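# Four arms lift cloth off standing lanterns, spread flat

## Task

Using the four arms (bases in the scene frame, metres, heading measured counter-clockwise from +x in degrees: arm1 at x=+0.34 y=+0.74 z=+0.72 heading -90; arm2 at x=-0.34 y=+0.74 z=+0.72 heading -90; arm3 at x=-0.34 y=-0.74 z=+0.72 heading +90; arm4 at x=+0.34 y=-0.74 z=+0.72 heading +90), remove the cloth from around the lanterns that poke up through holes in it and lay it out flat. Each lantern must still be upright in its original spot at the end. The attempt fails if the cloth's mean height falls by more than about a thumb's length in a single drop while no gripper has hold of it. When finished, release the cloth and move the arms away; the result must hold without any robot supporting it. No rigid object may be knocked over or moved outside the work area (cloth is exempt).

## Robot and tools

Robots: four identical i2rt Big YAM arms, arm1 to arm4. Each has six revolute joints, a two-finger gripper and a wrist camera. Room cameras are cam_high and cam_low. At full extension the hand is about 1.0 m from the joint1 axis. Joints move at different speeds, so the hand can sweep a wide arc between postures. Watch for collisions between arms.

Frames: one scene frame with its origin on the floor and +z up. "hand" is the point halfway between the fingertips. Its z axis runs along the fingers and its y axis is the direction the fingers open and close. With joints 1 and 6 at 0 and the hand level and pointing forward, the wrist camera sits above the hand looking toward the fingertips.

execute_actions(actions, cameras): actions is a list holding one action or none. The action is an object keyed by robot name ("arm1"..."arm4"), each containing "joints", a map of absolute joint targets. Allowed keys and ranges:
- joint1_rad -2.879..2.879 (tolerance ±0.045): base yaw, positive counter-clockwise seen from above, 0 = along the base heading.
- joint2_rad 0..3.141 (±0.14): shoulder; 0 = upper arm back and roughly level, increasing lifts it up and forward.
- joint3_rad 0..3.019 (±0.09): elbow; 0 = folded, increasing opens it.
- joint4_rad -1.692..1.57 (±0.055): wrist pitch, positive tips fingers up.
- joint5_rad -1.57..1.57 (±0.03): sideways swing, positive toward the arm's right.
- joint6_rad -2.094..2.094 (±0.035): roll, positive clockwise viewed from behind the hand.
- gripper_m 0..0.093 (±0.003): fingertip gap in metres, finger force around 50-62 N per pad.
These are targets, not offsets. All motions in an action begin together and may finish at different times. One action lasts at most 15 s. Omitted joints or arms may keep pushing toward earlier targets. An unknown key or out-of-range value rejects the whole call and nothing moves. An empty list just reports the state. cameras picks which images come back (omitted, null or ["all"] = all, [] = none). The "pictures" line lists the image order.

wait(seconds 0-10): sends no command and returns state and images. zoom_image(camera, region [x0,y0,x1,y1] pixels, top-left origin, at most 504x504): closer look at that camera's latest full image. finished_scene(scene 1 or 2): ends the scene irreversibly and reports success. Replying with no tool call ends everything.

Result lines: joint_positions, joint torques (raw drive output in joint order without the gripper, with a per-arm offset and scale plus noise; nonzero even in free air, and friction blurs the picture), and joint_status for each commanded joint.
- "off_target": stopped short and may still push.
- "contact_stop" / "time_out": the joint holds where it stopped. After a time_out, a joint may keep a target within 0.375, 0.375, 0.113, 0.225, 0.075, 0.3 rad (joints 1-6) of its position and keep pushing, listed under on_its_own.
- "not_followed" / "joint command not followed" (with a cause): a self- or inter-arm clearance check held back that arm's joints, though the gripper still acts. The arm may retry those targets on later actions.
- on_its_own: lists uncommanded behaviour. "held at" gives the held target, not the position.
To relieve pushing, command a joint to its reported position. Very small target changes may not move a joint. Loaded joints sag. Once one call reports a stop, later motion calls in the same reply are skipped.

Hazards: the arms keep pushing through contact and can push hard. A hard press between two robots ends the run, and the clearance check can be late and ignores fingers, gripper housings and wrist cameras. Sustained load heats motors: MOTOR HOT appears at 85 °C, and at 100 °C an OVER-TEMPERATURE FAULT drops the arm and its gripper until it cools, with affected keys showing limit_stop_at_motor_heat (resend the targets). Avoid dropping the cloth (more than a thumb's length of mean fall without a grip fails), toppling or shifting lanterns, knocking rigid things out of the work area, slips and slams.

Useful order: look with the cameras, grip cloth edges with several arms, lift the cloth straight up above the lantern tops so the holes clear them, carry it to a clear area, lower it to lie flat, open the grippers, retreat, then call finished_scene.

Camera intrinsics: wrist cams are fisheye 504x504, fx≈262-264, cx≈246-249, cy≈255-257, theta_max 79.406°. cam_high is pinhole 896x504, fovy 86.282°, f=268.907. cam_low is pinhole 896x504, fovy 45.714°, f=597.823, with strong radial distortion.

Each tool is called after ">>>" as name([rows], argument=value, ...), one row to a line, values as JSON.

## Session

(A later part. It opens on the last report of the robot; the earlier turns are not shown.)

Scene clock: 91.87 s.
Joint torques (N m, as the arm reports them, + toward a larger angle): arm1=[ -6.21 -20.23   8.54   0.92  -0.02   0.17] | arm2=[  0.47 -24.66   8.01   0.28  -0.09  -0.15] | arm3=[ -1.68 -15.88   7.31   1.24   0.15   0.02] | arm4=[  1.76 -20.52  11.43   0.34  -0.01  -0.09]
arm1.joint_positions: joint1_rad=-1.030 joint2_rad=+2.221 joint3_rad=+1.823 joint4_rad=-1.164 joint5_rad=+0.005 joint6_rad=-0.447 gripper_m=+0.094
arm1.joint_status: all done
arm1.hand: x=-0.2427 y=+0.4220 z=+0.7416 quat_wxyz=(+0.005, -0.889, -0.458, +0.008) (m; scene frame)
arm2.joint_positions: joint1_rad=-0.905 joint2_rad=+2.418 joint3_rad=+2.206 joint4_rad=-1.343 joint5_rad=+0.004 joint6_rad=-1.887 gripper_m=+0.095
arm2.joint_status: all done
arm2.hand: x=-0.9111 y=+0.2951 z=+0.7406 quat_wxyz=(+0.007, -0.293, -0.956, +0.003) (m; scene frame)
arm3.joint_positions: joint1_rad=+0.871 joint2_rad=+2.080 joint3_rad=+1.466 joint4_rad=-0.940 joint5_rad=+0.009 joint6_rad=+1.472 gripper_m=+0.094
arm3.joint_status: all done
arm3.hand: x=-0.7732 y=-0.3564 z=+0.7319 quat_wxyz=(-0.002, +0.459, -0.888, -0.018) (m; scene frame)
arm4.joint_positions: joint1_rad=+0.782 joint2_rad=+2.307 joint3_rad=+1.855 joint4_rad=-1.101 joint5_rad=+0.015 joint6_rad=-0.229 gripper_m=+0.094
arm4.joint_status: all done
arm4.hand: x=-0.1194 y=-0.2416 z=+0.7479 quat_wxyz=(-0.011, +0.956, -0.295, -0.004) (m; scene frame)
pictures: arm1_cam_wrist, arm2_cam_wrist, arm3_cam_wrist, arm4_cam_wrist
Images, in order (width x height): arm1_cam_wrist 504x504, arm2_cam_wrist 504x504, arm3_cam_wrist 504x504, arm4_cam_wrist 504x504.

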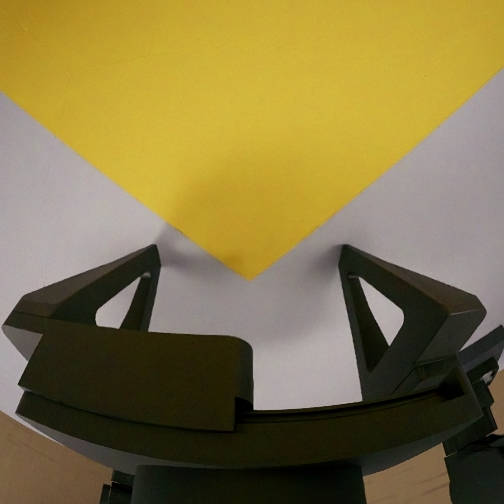

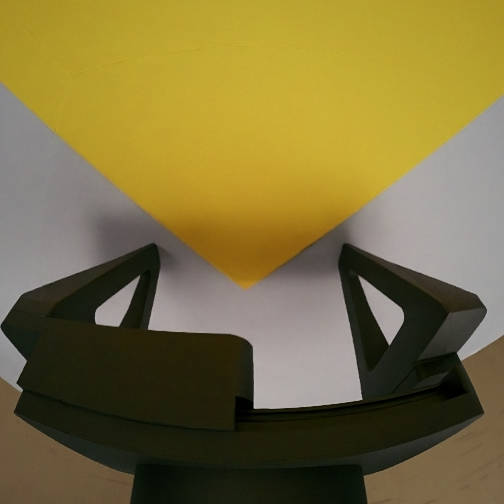

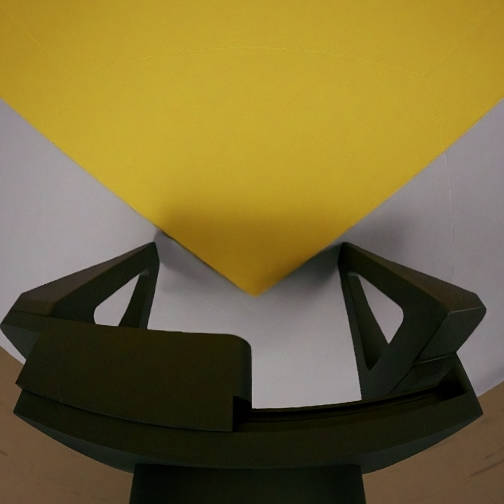

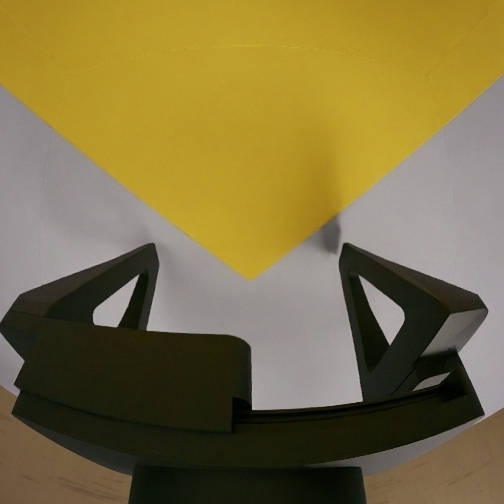

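>>> execute_actions([
  {"arm1": {"joints": {"joint2_rad": 2.286, "joint4_rad": -1.119}}, "arm2": {"joints": {"joint2_rad": 2.478}}, "arm3": {"joints": {"joint2_rad": 2.14}}, "arm4": {"joints": {"joint2_rad": 2.375, "joint4_rad": -1.056}}},
], cameras=["arm1_cam_wrist", "arm2_cam_wrist", "arm3_cam_wrist", "arm4_cam_wrist", "cam_low"])

Scene clock: 100.10 s.
Joint torques (N m, as the arm reports them, + toward a larger angle): arm1=[ -6.17 -15.82   8.48   1.69   0.09   0.16] | arm2=[  0.78 -21.05   8.07   0.36  -0.09  -0.14] | arm3=[ -1.68 -14.42   7.31   1.24   0.15   0.02] | arm4=[  1.82 -18.03  10.35   1.5    0.1   -0.05]
arm1.joint_positions: joint1_rad=-1.030 joint2_rad=+2.224 joint3_rad=+1.823 joint4_rad=-1.149 joint5_rad=+0.002 joint6_rad=-0.447 gripper_m=+0.094
arm1.joint_status: all done
arm1.hand: x=-0.2454 y=+0.4200 z=+0.7400 quat_wxyz=(+0.003, -0.889, -0.458, +0.014) (m; scene frame)
arm2.joint_positions: joint1_rad=-0.905 joint2_rad=+2.419 joint3_rad=+2.206 joint4_rad=-1.343 joint5_rad=+0.004 joint6_rad=-1.887 gripper_m=+0.095
arm2.joint_status: all done
arm2.hand: x=-0.9109 y=+0.2952 z=+0.7395 quat_wxyz=(+0.006, -0.293, -0.956, +0.002) (m; scene frame)
arm3.joint_positions: joint1_rad=+0.871 joint2_rad=+2.080 joint3_rad=+1.466 joint4_rad=-0.940 joint5_rad=+0.009 joint6_rad=+1.472 gripper_m=+0.094
arm3.joint_status: all done
arm3.hand: x=-0.7732 y=-0.3564 z=+0.7319 quat_wxyz=(-0.002, +0.459, -0.888, -0.018) (m; scene frame)
arm4.joint_positions: joint1_rad=+0.782 joint2_rad=+2.322 joint3_rad=+1.867 joint4_rad=-1.079 joint5_rad=+0.013 joint6_rad=-0.232 gripper_m=+0.094
arm4.joint_status: all done
arm4.hand: x=-0.1251 y=-0.2363 z=+0.7425 quat_wxyz=(-0.015, +0.956, -0.293, -0.013) (m; scene frame)
pictures: arm1_cam_wrist, arm2_cam_wrist, arm3_cam_wrist, arm4_cam_wrist, cam_low
Images, in order (width x height): arm1_cam_wrist 504x504, arm2_cam_wrist 504x504, arm3_cam_wrist 504x504, arm4_cam_wrist 504x504, cam_low 896x504.

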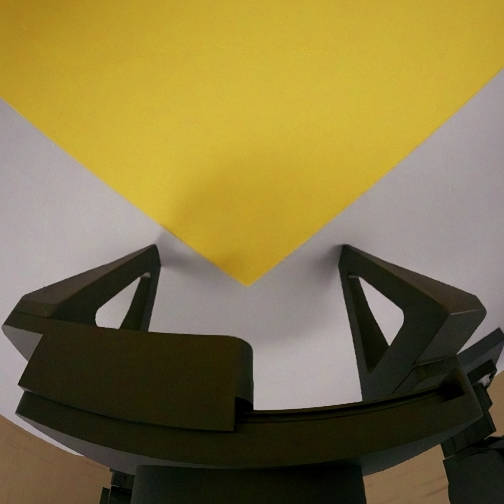

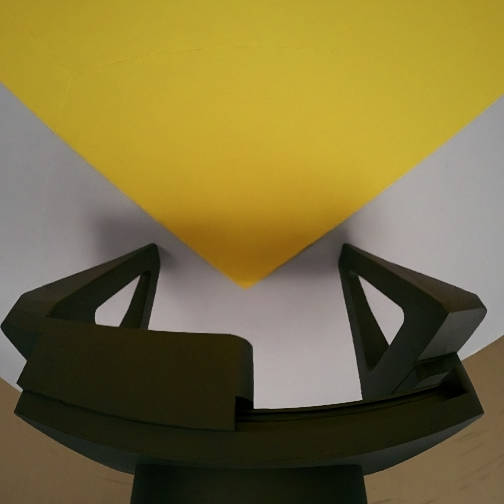

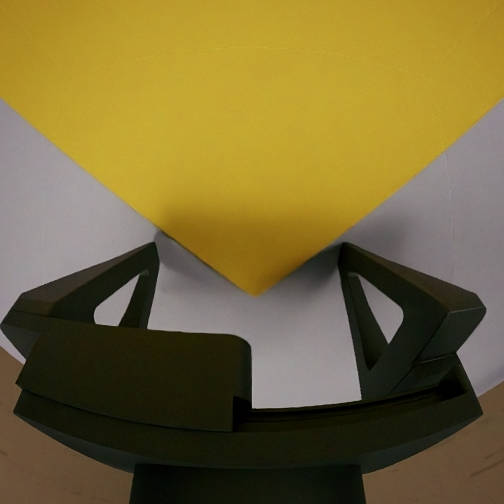

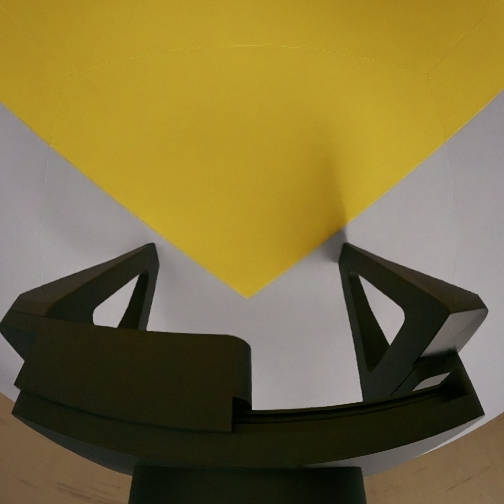

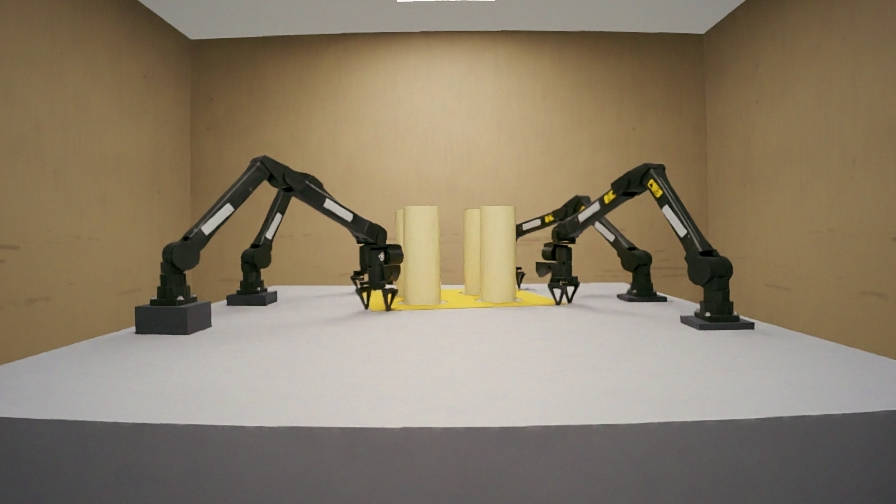

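>>> execute_actions([
  {"arm1": {"joints": {"joint2_rad": 2.245}}, "arm2": {"joints": {"joint2_rad": 2.44}}, "arm3": {"joints": {"joint2_rad": 2.11, "gripper_m": 0.0}}, "arm4": {"joints": {"joint2_rad": 2.345}}},
], cameras=["arm3_cam_wrist", "cam_low", "cam_high"])

Scene clock: 103.83 s.
Joint torques (N m, as the arm reports them, + toward a larger angle): arm1=[ -6.29 -19.27   8.49   1.65   0.07   0.14] | arm2=[  0.8  -24.32   8.07   0.37  -0.09  -0.14] | arm3=[ -1.66 -16.59   7.34   0.93   0.15   0.02] | arm4=[  1.86 -20.27  10.38   1.47   0.08  -0.07]
arm1.joint_positions: joint1_rad=-1.030 joint2_rad=+2.224 joint3_rad=+1.823 joint4_rad=-1.149 joint5_rad=+0.002 joint6_rad=-0.447 gripper_m=+0.094
arm1.joint_status: all done
arm1.hand: x=-0.2455 y=+0.4199 z=+0.7400 quat_wxyz=(+0.003, -0.889, -0.458, +0.015) (m; scene frame)
arm2.joint_positions: joint1_rad=-0.905 joint2_rad=+2.419 joint3_rad=+2.206 joint4_rad=-1.343 joint5_rad=+0.004 joint6_rad=-1.887 gripper_m=+0.095
arm2.joint_status: all done
arm2.hand: x=-0.9109 y=+0.2952 z=+0.7395 quat_wxyz=(+0.006, -0.293, -0.956, +0.002) (m; scene frame)
arm3.joint_positions: joint1_rad=+0.871 joint2_rad=+2.080 joint3_rad=+1.466 joint4_rad=-0.931 joint5_rad=+0.009 joint6_rad=+1.472 gripper_m=+0.002
arm3.joint_status: all done
arm3.hand: x=-0.7747 y=-0.3548 z=+0.7320 quat_wxyz=(+0.000, +0.459, -0.888, -0.022) (m; scene frame)
arm4.joint_positions: joint1_rad=+0.782 joint2_rad=+2.322 joint3_rad=+1.867 joint4_rad=-1.079 joint5_rad=+0.013 joint6_rad=-0.232 gripper_m=+0.094
arm4.joint_status: all done
arm4.hand: x=-0.1251 y=-0.2363 z=+0.7425 quat_wxyz=(-0.015, +0.956, -0.293, -0.013) (m; scene frame)
pictures: arm3_cam_wrist, cam_high, cam_low
Images, in order (width x height): arm3_cam_wrist 504x504, cam_high 896x504, cam_low 896x504.

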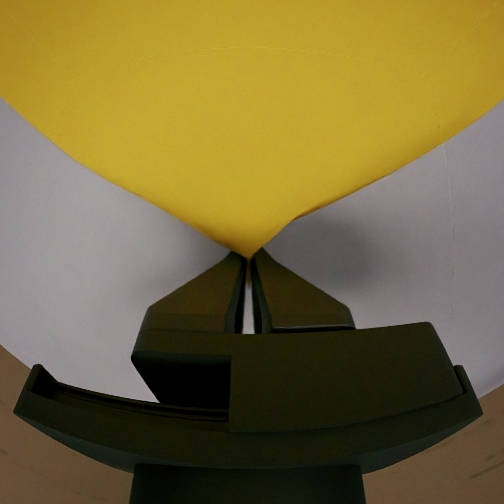

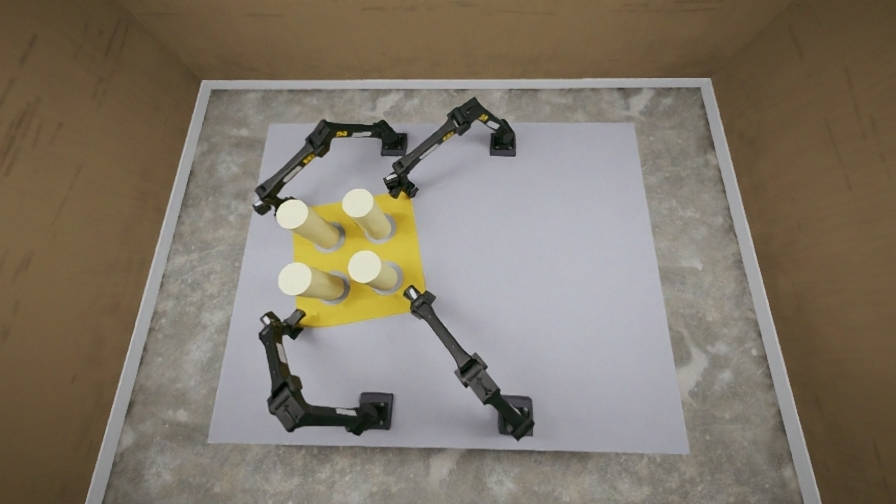

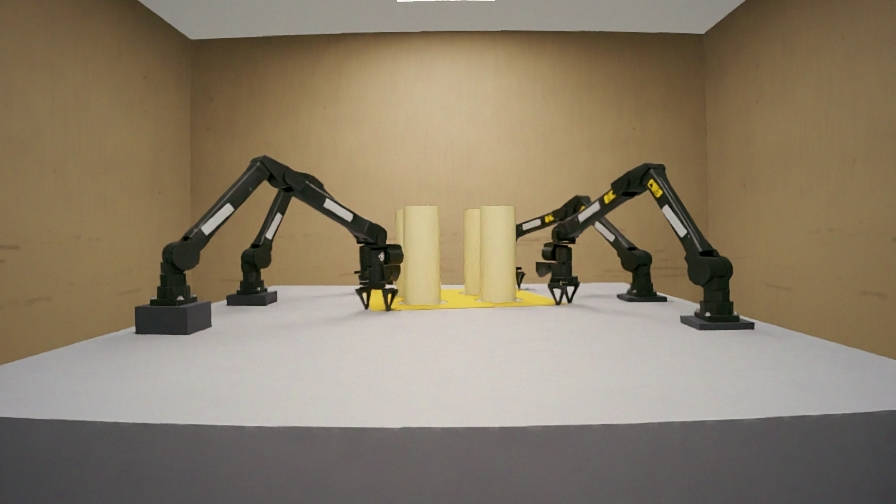

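>>> zoom_image(camera="arm3_cam_wrist", region=[190, 200, 310, 340])

Region (190, 200, 310, 340) of arm3_cam_wrist's 504x504 image, scaled by 3.600, with more detail than that image has; it fills the left 432 columns of this view, and the rest is white.

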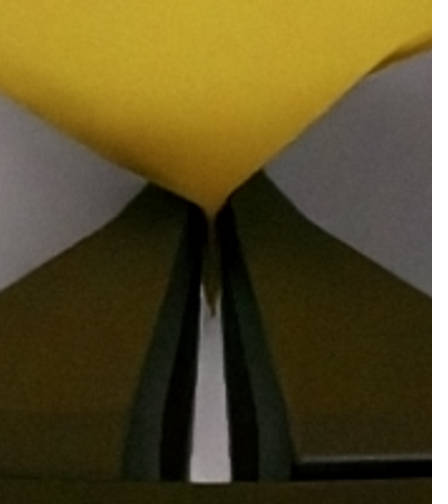

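>>> execute_actions([
  {"arm3": {"joints": {"joint2_rad": 2.0, "joint4_rad": -0.975}}, "arm4": {"joints": {"gripper_m": 0.0}}},
], cameras=["arm1_cam_wrist", "arm2_cam_wrist", "arm3_cam_wrist", "arm4_cam_wrist", "cam_low"])

Scene clock: 106.60 s.
Joint torques (N m, as the arm reports them, + toward a larger angle): arm1=[ -5.92 -19.23   8.54   1.68   0.08   0.16] | arm2=[  0.76 -24.33   8.08   0.36  -0.09  -0.14] | arm3=[ -1.51 -17.84   7.81  -0.25   0.15   0.01] | arm4=[  1.68 -20.28  10.37   1.24   0.2   -0.06]
arm1.joint_positions: joint1_rad=-1.030 joint2_rad=+2.224 joint3_rad=+1.823 joint4_rad=-1.149 joint5_rad=+0.002 joint6_rad=-0.447 gripper_m=+0.094
arm1.joint_status: not commanded
arm1.hand: x=-0.2455 y=+0.4199 z=+0.7400 quat_wxyz=(+0.003, -0.889, -0.458, +0.015) (m; scene frame)
arm2.joint_positions: joint1_rad=-0.905 joint2_rad=+2.419 joint3_rad=+2.206 joint4_rad=-1.343 joint5_rad=+0.004 joint6_rad=-1.887 gripper_m=+0.095
arm2.joint_status: not commanded
arm2.hand: x=-0.9109 y=+0.2952 z=+0.7395 quat_wxyz=(+0.006, -0.293, -0.956, +0.002) (m; scene frame)
arm3.joint_positions: joint1_rad=+0.869 joint2_rad=+1.992 joint3_rad=+1.466 joint4_rad=-0.962 joint5_rad=+0.009 joint6_rad=+1.472 gripper_m=+0.002
arm3.joint_status: all done
arm3.hand: x=-0.7774 y=-0.3514 z=+0.7813 quat_wxyz=(+0.011, +0.458, -0.888, -0.048) (m; scene frame)
arm4.joint_positions: joint1_rad=+0.786 joint2_rad=+2.322 joint3_rad=+1.867 joint4_rad=-1.071 joint5_rad=+0.011 joint6_rad=-0.232 gripper_m=+0.002
arm4.joint_status: all done
arm4.hand: x=-0.1284 y=-0.2368 z=+0.7426 quat_wxyz=(-0.016, +0.956, -0.291, -0.017) (m; scene frame)
pictures: arm1_cam_wrist, arm2_cam_wrist, arm3_cam_wrist, arm4_cam_wrist, cam_low
Images, in order (width x height): arm1_cam_wrist 504x504, arm2_cam_wrist 504x504, arm3_cam_wrist 504x504, arm4_cam_wrist 504x504, cam_low 896x504.

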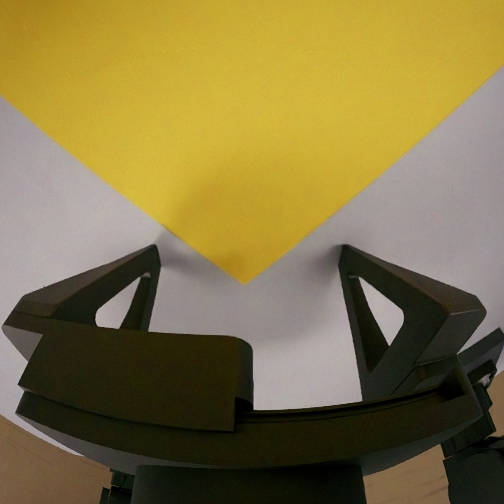

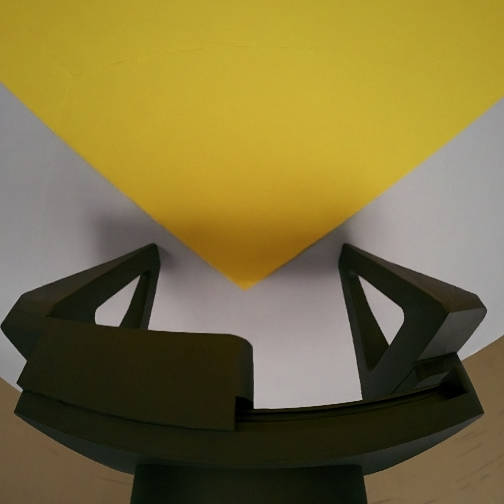

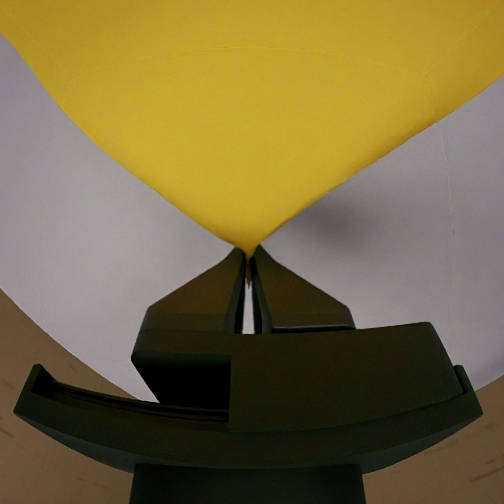

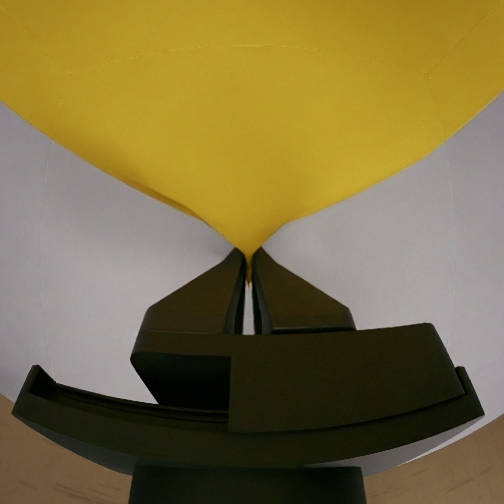

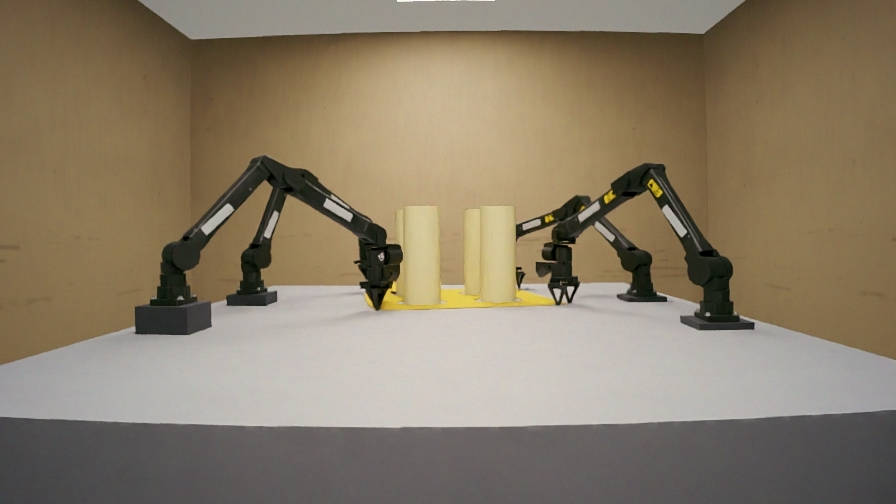

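>>> execute_actions(actions=[])

Scene clock: 109.37 s.
Joint torques (N m, as the arm reports them, + toward a larger angle): arm1=[ -5.95 -19.2    8.52   1.74   0.07   0.17] | arm2=[  0.76 -24.36   8.07   0.36  -0.09  -0.14] | arm3=[ -1.52 -17.71   7.77  -0.25   0.15   0.01] | arm4=[  1.76 -20.42  10.37   1.26   0.18  -0.06]
arm1.joint_positions: joint1_rad=-1.030 joint2_rad=+2.224 joint3_rad=+1.823 joint4_rad=-1.149 joint5_rad=+0.002 joint6_rad=-0.447 gripper_m=+0.094
arm1.joint_status: not commanded
arm1.hand: x=-0.2455 y=+0.4199 z=+0.7400 quat_wxyz=(+0.003, -0.889, -0.458, +0.015) (m; scene frame)
arm2.joint_positions: joint1_rad=-0.905 joint2_rad=+2.419 joint3_rad=+2.206 joint4_rad=-1.343 joint5_rad=+0.004 joint6_rad=-1.887 gripper_m=+0.095
arm2.joint_status: not commanded
arm2.hand: x=-0.9109 y=+0.2952 z=+0.7395 quat_wxyz=(+0.006, -0.293, -0.956, +0.002) (m; scene frame)
arm3.joint_positions: joint1_rad=+0.869 joint2_rad=+1.992 joint3_rad=+1.466 joint4_rad=-0.962 joint5_rad=+0.009 joint6_rad=+1.472 gripper_m=+0.002
arm3.joint_status: all done
arm3.hand: x=-0.7774 y=-0.3514 z=+0.7813 quat_wxyz=(+0.011, +0.458, -0.888, -0.048) (m; scene frame)
arm4.joint_positions: joint1_rad=+0.786 joint2_rad=+2.322 joint3_rad=+1.867 joint4_rad=-1.071 joint5_rad=+0.011 joint6_rad=-0.232 gripper_m=+0.002
arm4.joint_status: all done
arm4.hand: x=-0.1284 y=-0.2368 z=+0.7426 quat_wxyz=(-0.016, +0.956, -0.291, -0.017) (m; scene frame)
pictures: arm1_cam_wrist, arm2_cam_wrist, arm3_cam_wrist, arm4_cam_wrist, cam_high, cam_low
Images, in order (width x height): arm1_cam_wrist 504x504, arm2_cam_wrist 504x504, arm3_cam_wrist 504x504, arm4_cam_wrist 504x504, cam_high 896x504, cam_low 896x504.

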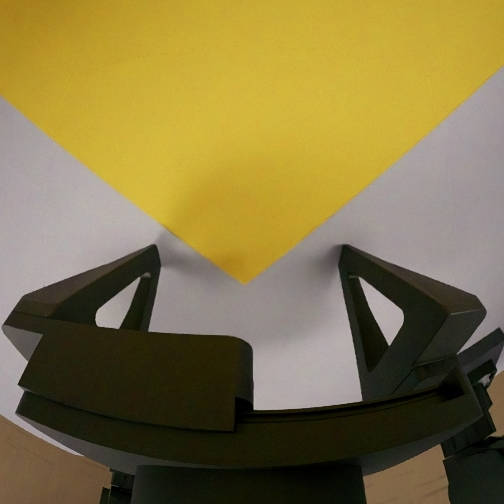

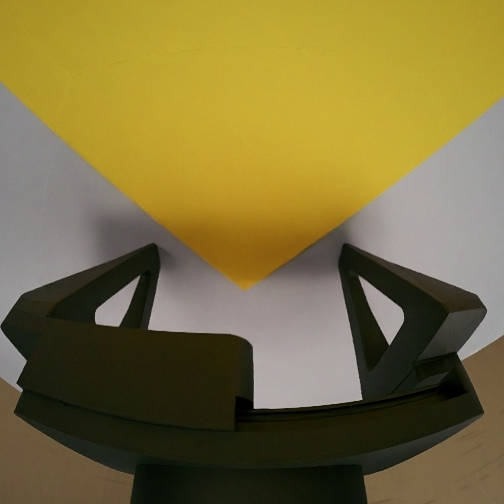

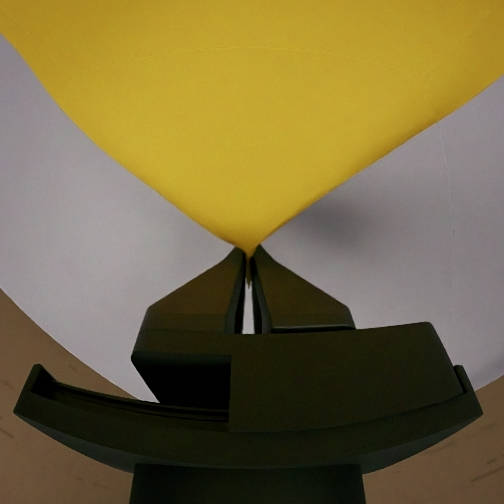

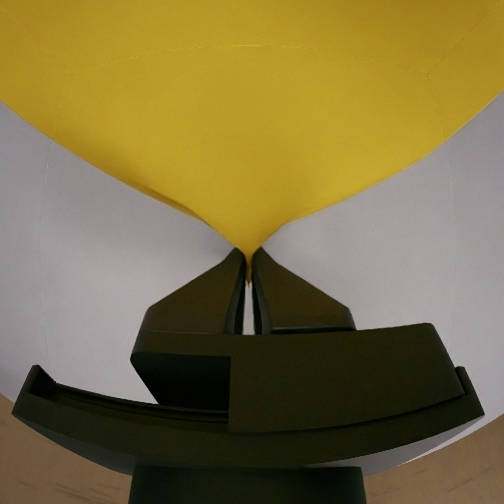

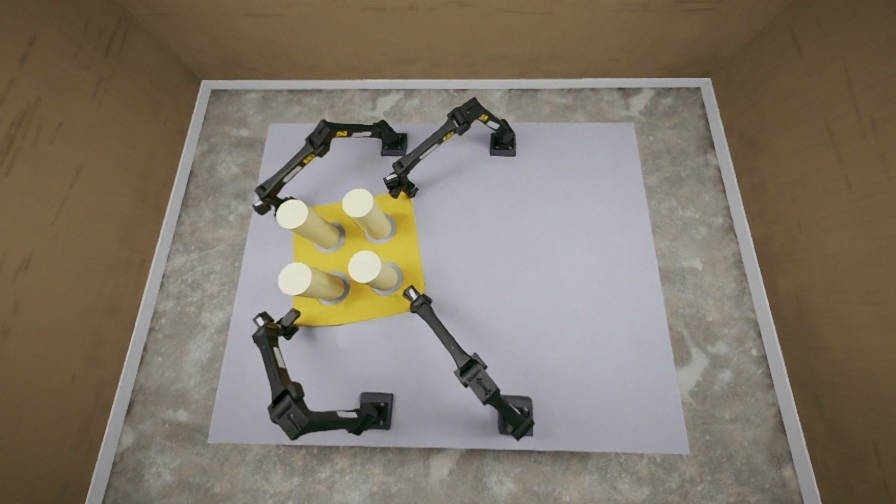

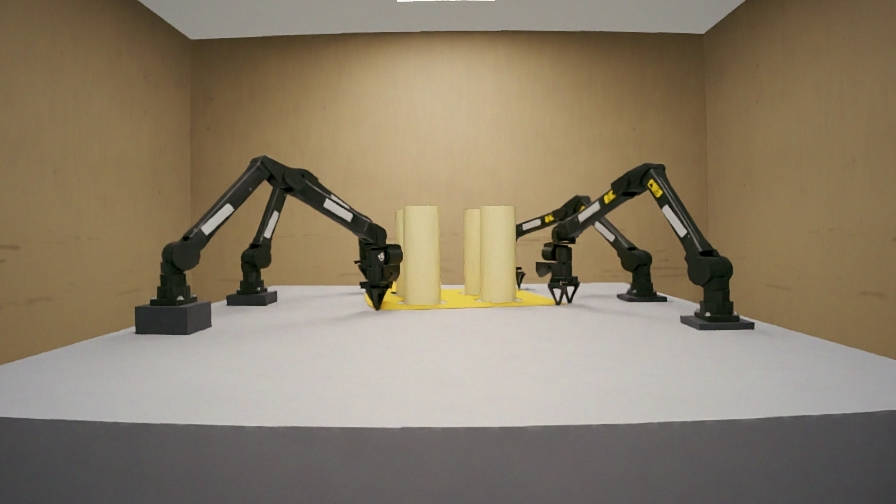

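>>> execute_actions([
  {"arm1": {"joints": {"gripper_m": 0.0}}, "arm2": {"joints": {"gripper_m": 0.0}}},
], cameras=["arm1_cam_wrist", "arm2_cam_wrist"])

Scene clock: 110.57 s.
Joint torques (N m, as the arm reports them, + toward a larger angle): arm1=[ -6.08 -19.33   8.52   1.22   0.29   0.15] | arm2=[  0.73 -24.43   8.08   0.25  -0.09  -0.14] | arm3=[ -1.56 -17.25   7.75  -0.24   0.15   0.02] | arm4=[  1.75 -20.37  10.39   1.28   0.19  -0.07]
arm1.joint_positions: joint1_rad=-1.030 joint2_rad=+2.224 joint3_rad=+1.823 joint4_rad=-1.135 joint5_rad=-0.003 joint6_rad=-0.446 gripper_m=+0.001
arm1.joint_status: all done
arm1.hand: x=-0.2480 y=+0.4175 z=+0.7401 quat_wxyz=(+0.001, -0.889, -0.458, +0.021) (m; scene frame)
arm2.joint_positions: joint1_rad=-0.904 joint2_rad=+2.419 joint3_rad=+2.206 joint4_rad=-1.341 joint5_rad=+0.004 joint6_rad=-1.887 gripper_m=+0.002
arm2.joint_status: all done
arm2.hand: x=-0.9112 y=+0.2947 z=+0.7395 quat_wxyz=(+0.007, -0.293, -0.956, +0.003) (m; scene frame)
arm3.joint_positions: joint1_rad=+0.869 joint2_rad=+1.992 joint3_rad=+1.466 joint4_rad=-0.962 joint5_rad=+0.009 joint6_rad=+1.472 gripper_m=+0.002
arm3.joint_status: not commanded
arm3.hand: x=-0.7774 y=-0.3514 z=+0.7813 quat_wxyz=(+0.011, +0.458, -0.888, -0.048) (m; scene frame)
arm4.joint_positions: joint1_rad=+0.786 joint2_rad=+2.322 joint3_rad=+1.867 joint4_rad=-1.071 joint5_rad=+0.011 joint6_rad=-0.232 gripper_m=+0.002
arm4.joint_status: not commanded
arm4.hand: x=-0.1284 y=-0.2368 z=+0.7426 quat_wxyz=(-0.016, +0.956, -0.291, -0.017) (m; scene frame)
pictures: arm1_cam_wrist, arm2_cam_wrist
Images, in order (width x height): arm1_cam_wrist 504x504, arm2_cam_wrist 504x504.

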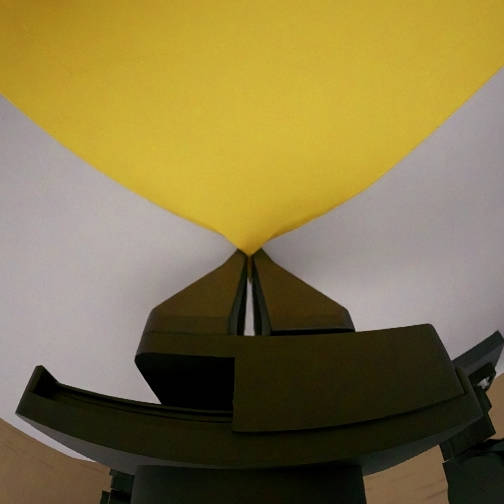

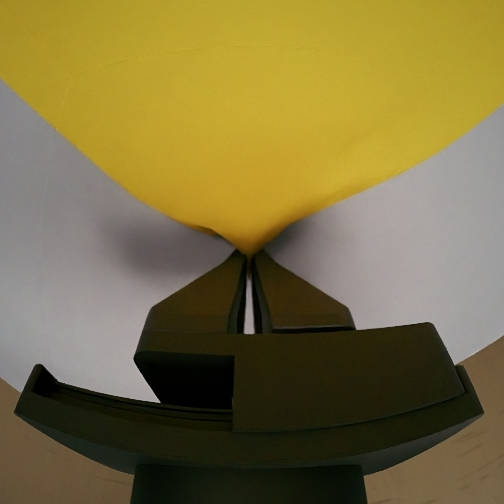

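>>> zoom_image(camera="arm1_cam_wrist", region=[190, 200, 310, 340])

>>> zoom_image(camera="arm2_cam_wrist", region=[190, 200, 310, 340])

Region (190, 200, 310, 340) of arm1_cam_wrist's 504x504 image, scaled by 3.600, with more detail than that image has; it fills the left 432 columns of this view, and the rest is white.

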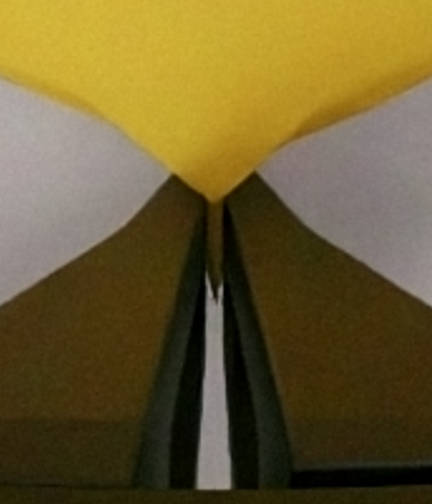

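Region (190, 200, 310, 340) of arm2_cam_wrist's 504x504 image, scaled by 3.600, with more detail than that image has; it fills the left 432 columns of this view, and the rest is white.

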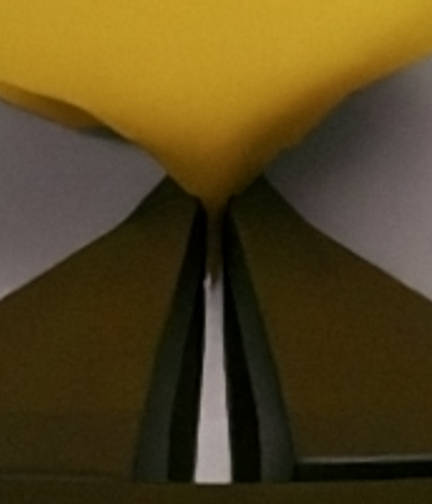

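>>> execute_actions([
  {"arm1": {"joints": {"joint2_rad": 2.115, "joint4_rad": -1.176}}, "arm2": {"joints": {"joint2_rad": 2.32, "joint4_rad": -1.377}}, "arm3": {"joints": {"joint2_rad": 1.945, "joint4_rad": -0.98}}, "arm4": {"joints": {"joint2_rad": 2.218, "joint4_rad": -1.13}}},
])

Scene clock: 124.53 s.
Joint torques (N m, as the arm reports them, + toward a larger angle): arm1=[ -6.02 -21.29   8.97   0.18   0.13   0.15] | arm2=[  0.24 -27.45   8.7   -0.13  -0.09  -0.14] | arm3=[ -1.32 -18.12   8.12  -0.15   0.12   0.01] | arm4=[  2.02 -21.97  10.85   0.42   0.19  -0.06]
arm1.joint_positions: joint1_rad=-1.030 joint2_rad=+2.125 joint3_rad=+1.822 joint4_rad=-1.166 joint5_rad=+0.000 joint6_rad=-0.446 gripper_m=+0.001
arm1.joint_status: all done
arm1.hand: x=-0.2495 y=+0.4169 z=+0.8026 quat_wxyz=(+0.001, -0.888, -0.457, +0.054) (m; scene frame)
arm2.joint_positions: joint1_rad=-0.901 joint2_rad=+2.342 joint3_rad=+2.199 joint4_rad=-1.370 joint5_rad=+0.004 joint6_rad=-1.887 gripper_m=+0.002
arm2.joint_status: all done
arm2.hand: x=-0.9088 y=+0.2935 z=+0.7914 quat_wxyz=(+0.019, -0.291, -0.956, +0.020) (m; scene frame)
arm3.joint_positions: joint1_rad=+0.867 joint2_rad=+1.949 joint3_rad=+1.466 joint4_rad=-0.968 joint5_rad=+0.010 joint6_rad=+1.472 gripper_m=+0.002
arm3.joint_status: all done
arm3.hand: x=-0.7789 y=-0.3487 z=+0.8057 quat_wxyz=(+0.017, +0.456, -0.887, -0.066) (m; scene frame)
arm4.joint_positions: joint1_rad=+0.786 joint2_rad=+2.229 joint3_rad=+1.867 joint4_rad=-1.116 joint5_rad=+0.011 joint6_rad=-0.232 gripper_m=+0.002
arm4.joint_status: all done
arm4.hand: x=-0.1306 y=-0.2344 z=+0.8037 quat_wxyz=(-0.028, +0.956, -0.291, -0.038) (m; scene frame)
pictures: arm1_cam_wrist, arm2_cam_wrist, arm3_cam_wrist, arm4_cam_wrist, cam_high, cam_low
Images, in order (width x height): arm1_cam_wrist 504x504, arm2_cam_wrist 504x504, arm3_cam_wrist 504x504, arm4_cam_wrist 504x504, cam_high 896x504, cam_low 896x504.

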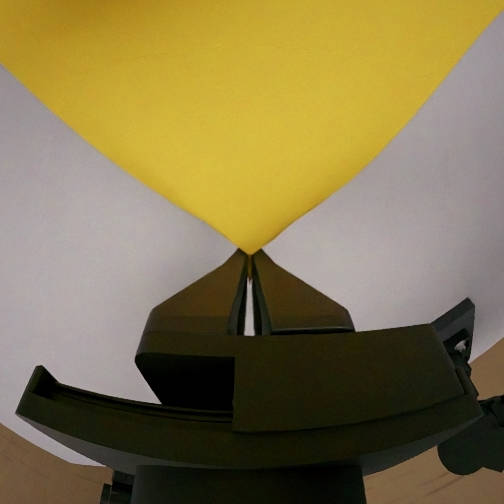

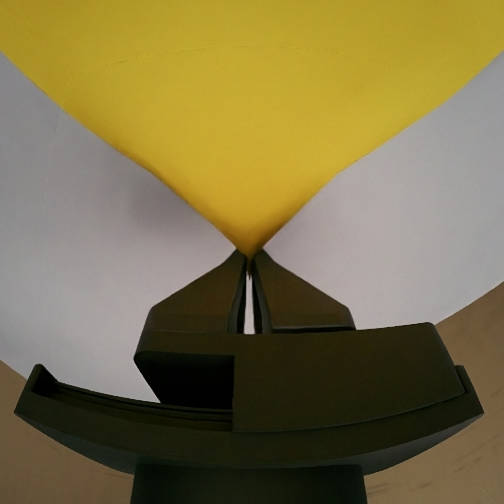

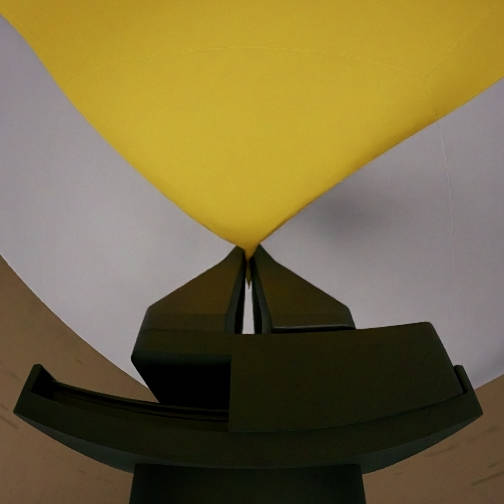

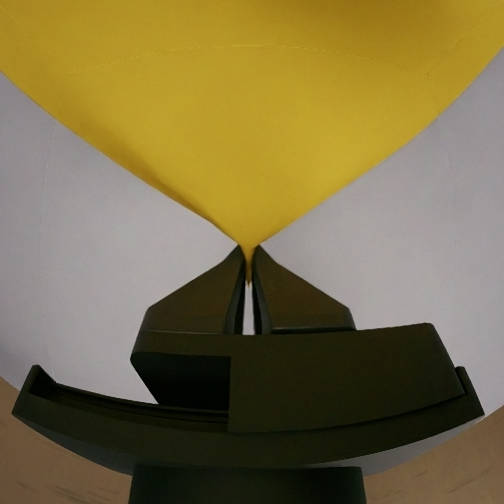

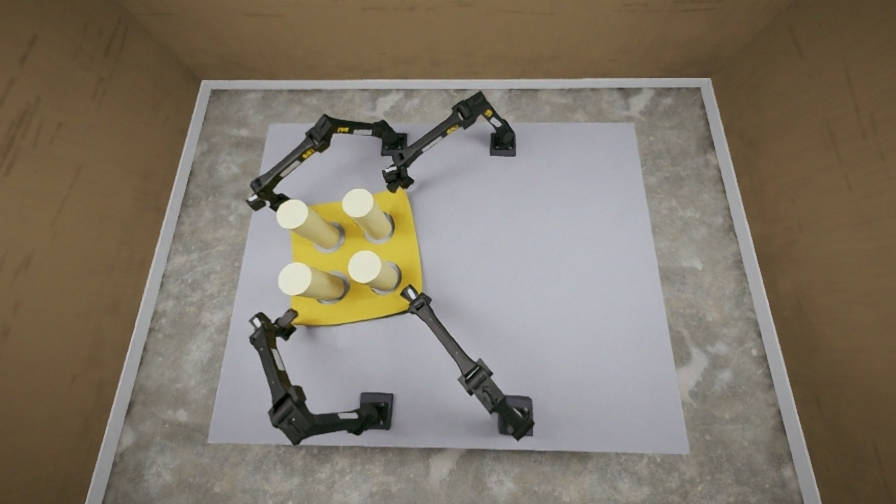

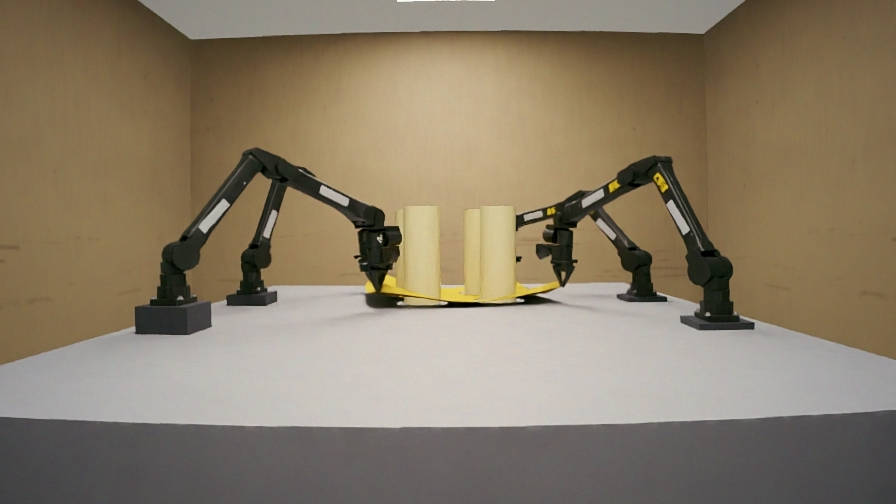

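>>> execute_actions([
  {"arm1": {"joints": {"joint2_rad": 2.004, "joint4_rad": -1.195}}, "arm2": {"joints": {"joint2_rad": 2.207, "joint4_rad": -1.388}}, "arm3": {"joints": {"joint2_rad": 1.822, "joint4_rad": -1.01}}, "arm4": {"joints": {"joint2_rad": 2.111, "joint4_rad": -1.17}}},
], cameras=["cam_high", "cam_low"])

Scene clock: 126.77 s.
Joint torques (N m, as the arm reports them, + toward a larger angle): arm1=[ -6.07 -20.1    9.5    0.34   0.13   0.16] | arm2=[  0.36 -25.19   9.42   0.14  -0.06  -0.13] | arm3=[ -1.27 -16.49   9.01   0.02   0.09   0.  ] | arm4=[  1.77 -21.14  11.14   0.38   0.19  -0.06]
arm1.joint_positions: joint1_rad=-1.030 joint2_rad=+2.010 joint3_rad=+1.822 joint4_rad=-1.184 joint5_rad=+0.000 joint6_rad=-0.446 gripper_m=+0.001
arm1.joint_status: all done
arm1.hand: x=-0.2486 y=+0.4169 z=+0.8765 quat_wxyz=(+0.000, -0.884, -0.456, +0.103) (m; scene frame)
arm2.joint_positions: joint1_rad=-0.899 joint2_rad=+2.214 joint3_rad=+2.193 joint4_rad=-1.382 joint5_rad=+0.003 joint6_rad=-1.887 gripper_m=+0.002
arm2.joint_status: all done
arm2.hand: x=-0.9071 y=+0.2922 z=+0.8784 quat_wxyz=(+0.049, -0.290, -0.954, +0.065) (m; scene frame)
arm3.joint_positions: joint1_rad=+0.865 joint2_rad=+1.812 joint3_rad=+1.460 joint4_rad=-0.998 joint5_rad=+0.011 joint6_rad=+1.472 gripper_m=+0.002
arm3.joint_status: all done
arm3.hand: x=-0.7765 y=-0.3499 z=+0.8807 quat_wxyz=(+0.035, +0.453, -0.883, -0.113) (m; scene frame)
arm4.joint_positions: joint1_rad=+0.786 joint2_rad=+2.116 joint3_rad=+1.867 joint4_rad=-1.155 joint5_rad=+0.011 joint6_rad=-0.232 gripper_m=+0.002
arm4.joint_status: all done
arm4.hand: x=-0.1305 y=-0.2343 z=+0.8779 quat_wxyz=(-0.046, +0.953, -0.291, -0.069) (m; scene frame)
pictures: cam_high, cam_low
Images, in order (width x height): cam_high 896x504, cam_low 896x504.

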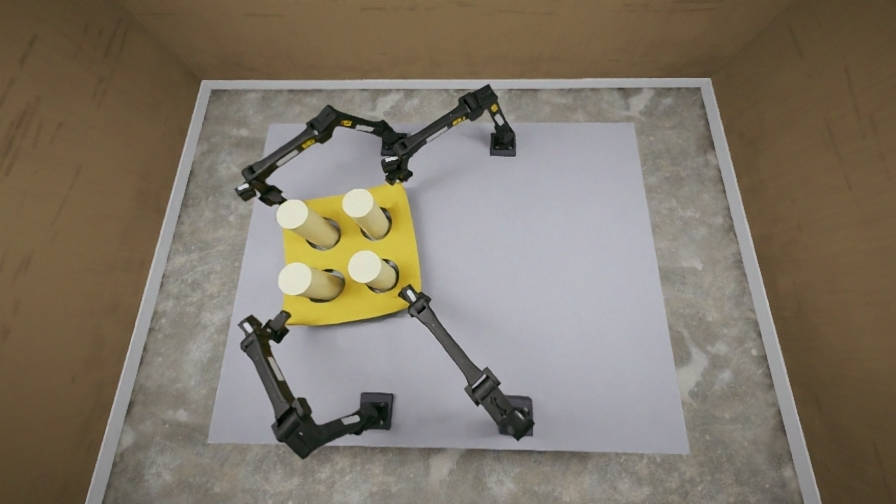

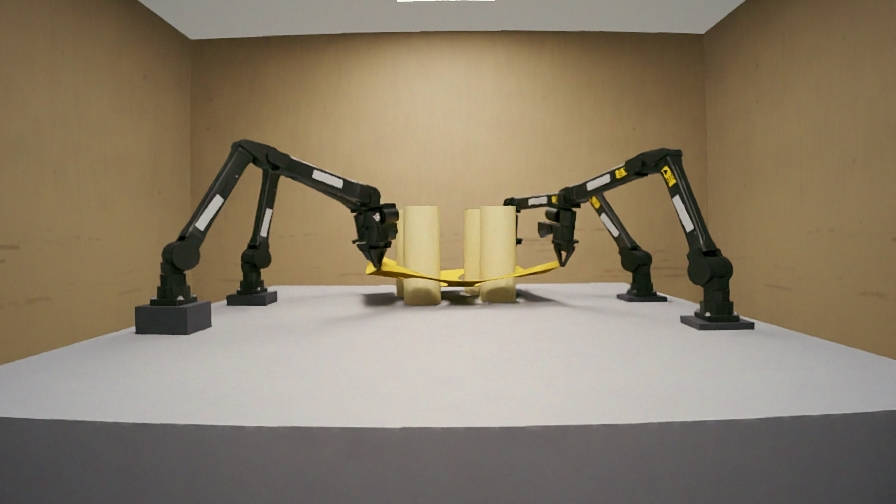

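>>> zoom_image(camera="cam_low", region=[340, 180, 600, 330])

>>> zoom_image(camera="cam_high", region=[230, 150, 460, 350])

Region (340, 180, 600, 330) of cam_low's 896x504 image, scaled by 1.938, with more detail than that image has; it fills the top 291 rows of this view, and the rest is white.

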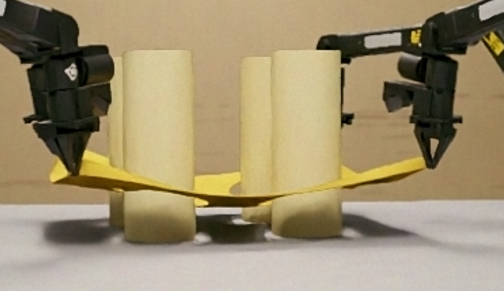

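Region (230, 150, 460, 350) of cam_high's 896x504 image, scaled by 2.191, with more detail than that image has; it fills the top 438 rows of this view, and the rest is white.

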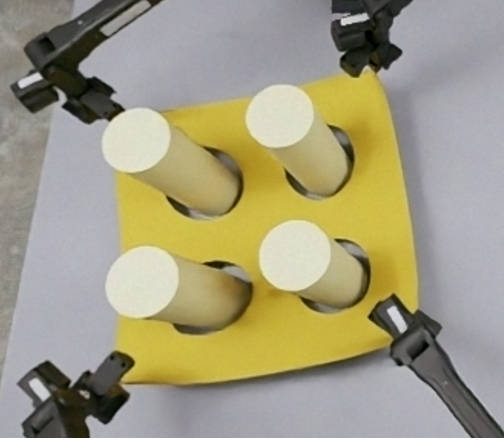

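>>> execute_actions([
  {"arm1": {"joints": {"joint2_rad": 1.897, "joint4_rad": -1.15}}, "arm2": {"joints": {"joint2_rad": 2.108, "joint4_rad": -1.33}}, "arm3": {"joints": {"joint2_rad": 1.695, "joint4_rad": -0.965}}, "arm4": {"joints": {"joint2_rad": 2.003, "joint4_rad": -1.165}}},
], cameras=["cam_high", "cam_low"])

Scene clock: 132.43 s.
Joint torques (N m, as the arm reports them, + toward a larger angle): arm1=[ -6.21 -19.12   9.8    1.29   0.15   0.18] | arm2=[ -0.05 -25.09   9.59   1.26  -0.04  -0.12] | arm3=[ -1.25 -15.34   9.19   1.45   0.08   0.  ] | arm4=[  1.07 -21.01  11.56   0.78   0.17  -0.05]
arm1.joint_positions: joint1_rad=-1.030 joint2_rad=+1.905 joint3_rad=+1.822 joint4_rad=-1.158 joint5_rad=+0.000 joint6_rad=-0.446 gripper_m=+0.001
arm1.joint_status: all done
arm1.hand: x=-0.2500 y=+0.4157 z=+0.9464 quat_wxyz=(-0.002, -0.876, -0.452, +0.168) (m; scene frame)
arm2.joint_positions: joint1_rad=-0.899 joint2_rad=+2.123 joint3_rad=+2.193 joint4_rad=-1.343 joint5_rad=+0.003 joint6_rad=-1.887 gripper_m=+0.002
arm2.joint_status: all done
arm2.hand: x=-0.9111 y=+0.2884 z=+0.9448 quat_wxyz=(+0.086, -0.287, -0.947, +0.118) (m; scene frame)
arm3.joint_positions: joint1_rad=+0.865 joint2_rad=+1.686 joint3_rad=+1.460 joint4_rad=-0.983 joint5_rad=+0.011 joint6_rad=+1.472 gripper_m=+0.002
arm3.joint_status: all done
arm3.hand: x=-0.7770 y=-0.3502 z=+0.9535 quat_wxyz=(+0.061, +0.448, -0.874, -0.177) (m; scene frame)
arm4.joint_positions: joint1_rad=+0.786 joint2_rad=+2.010 joint3_rad=+1.867 joint4_rad=-1.155 joint5_rad=+0.011 joint6_rad=-0.232 gripper_m=+0.002
arm4.joint_status: all done
arm4.hand: x=-0.1314 y=-0.2333 z=+0.9481 quat_wxyz=(-0.073, +0.948, -0.289, -0.115) (m; scene frame)
pictures: cam_high, cam_low
Images, in order (width x height): cam_high 896x504, cam_low 896x504.

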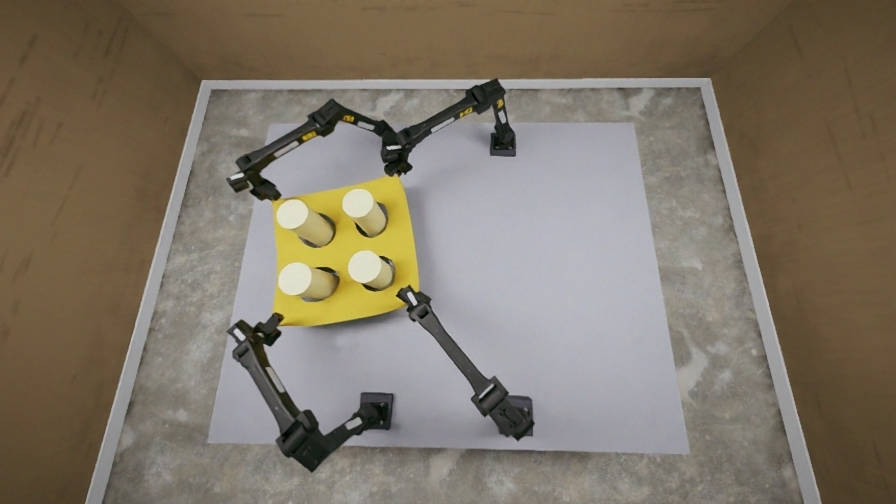

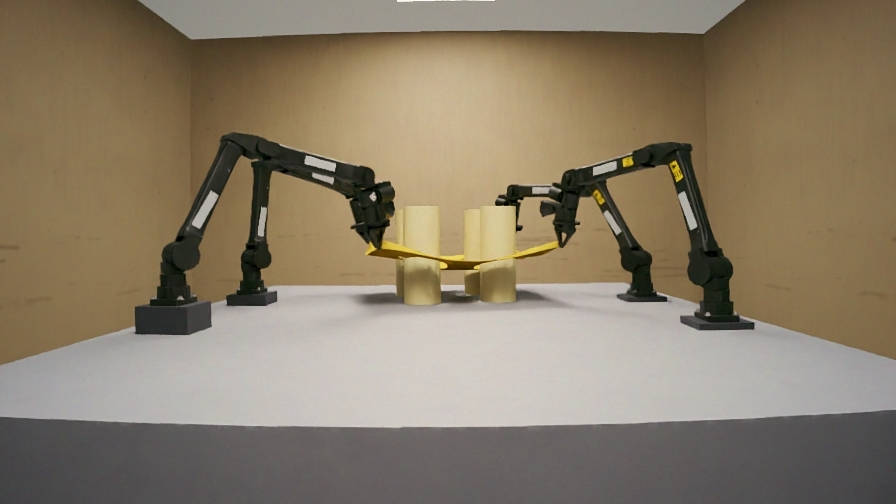

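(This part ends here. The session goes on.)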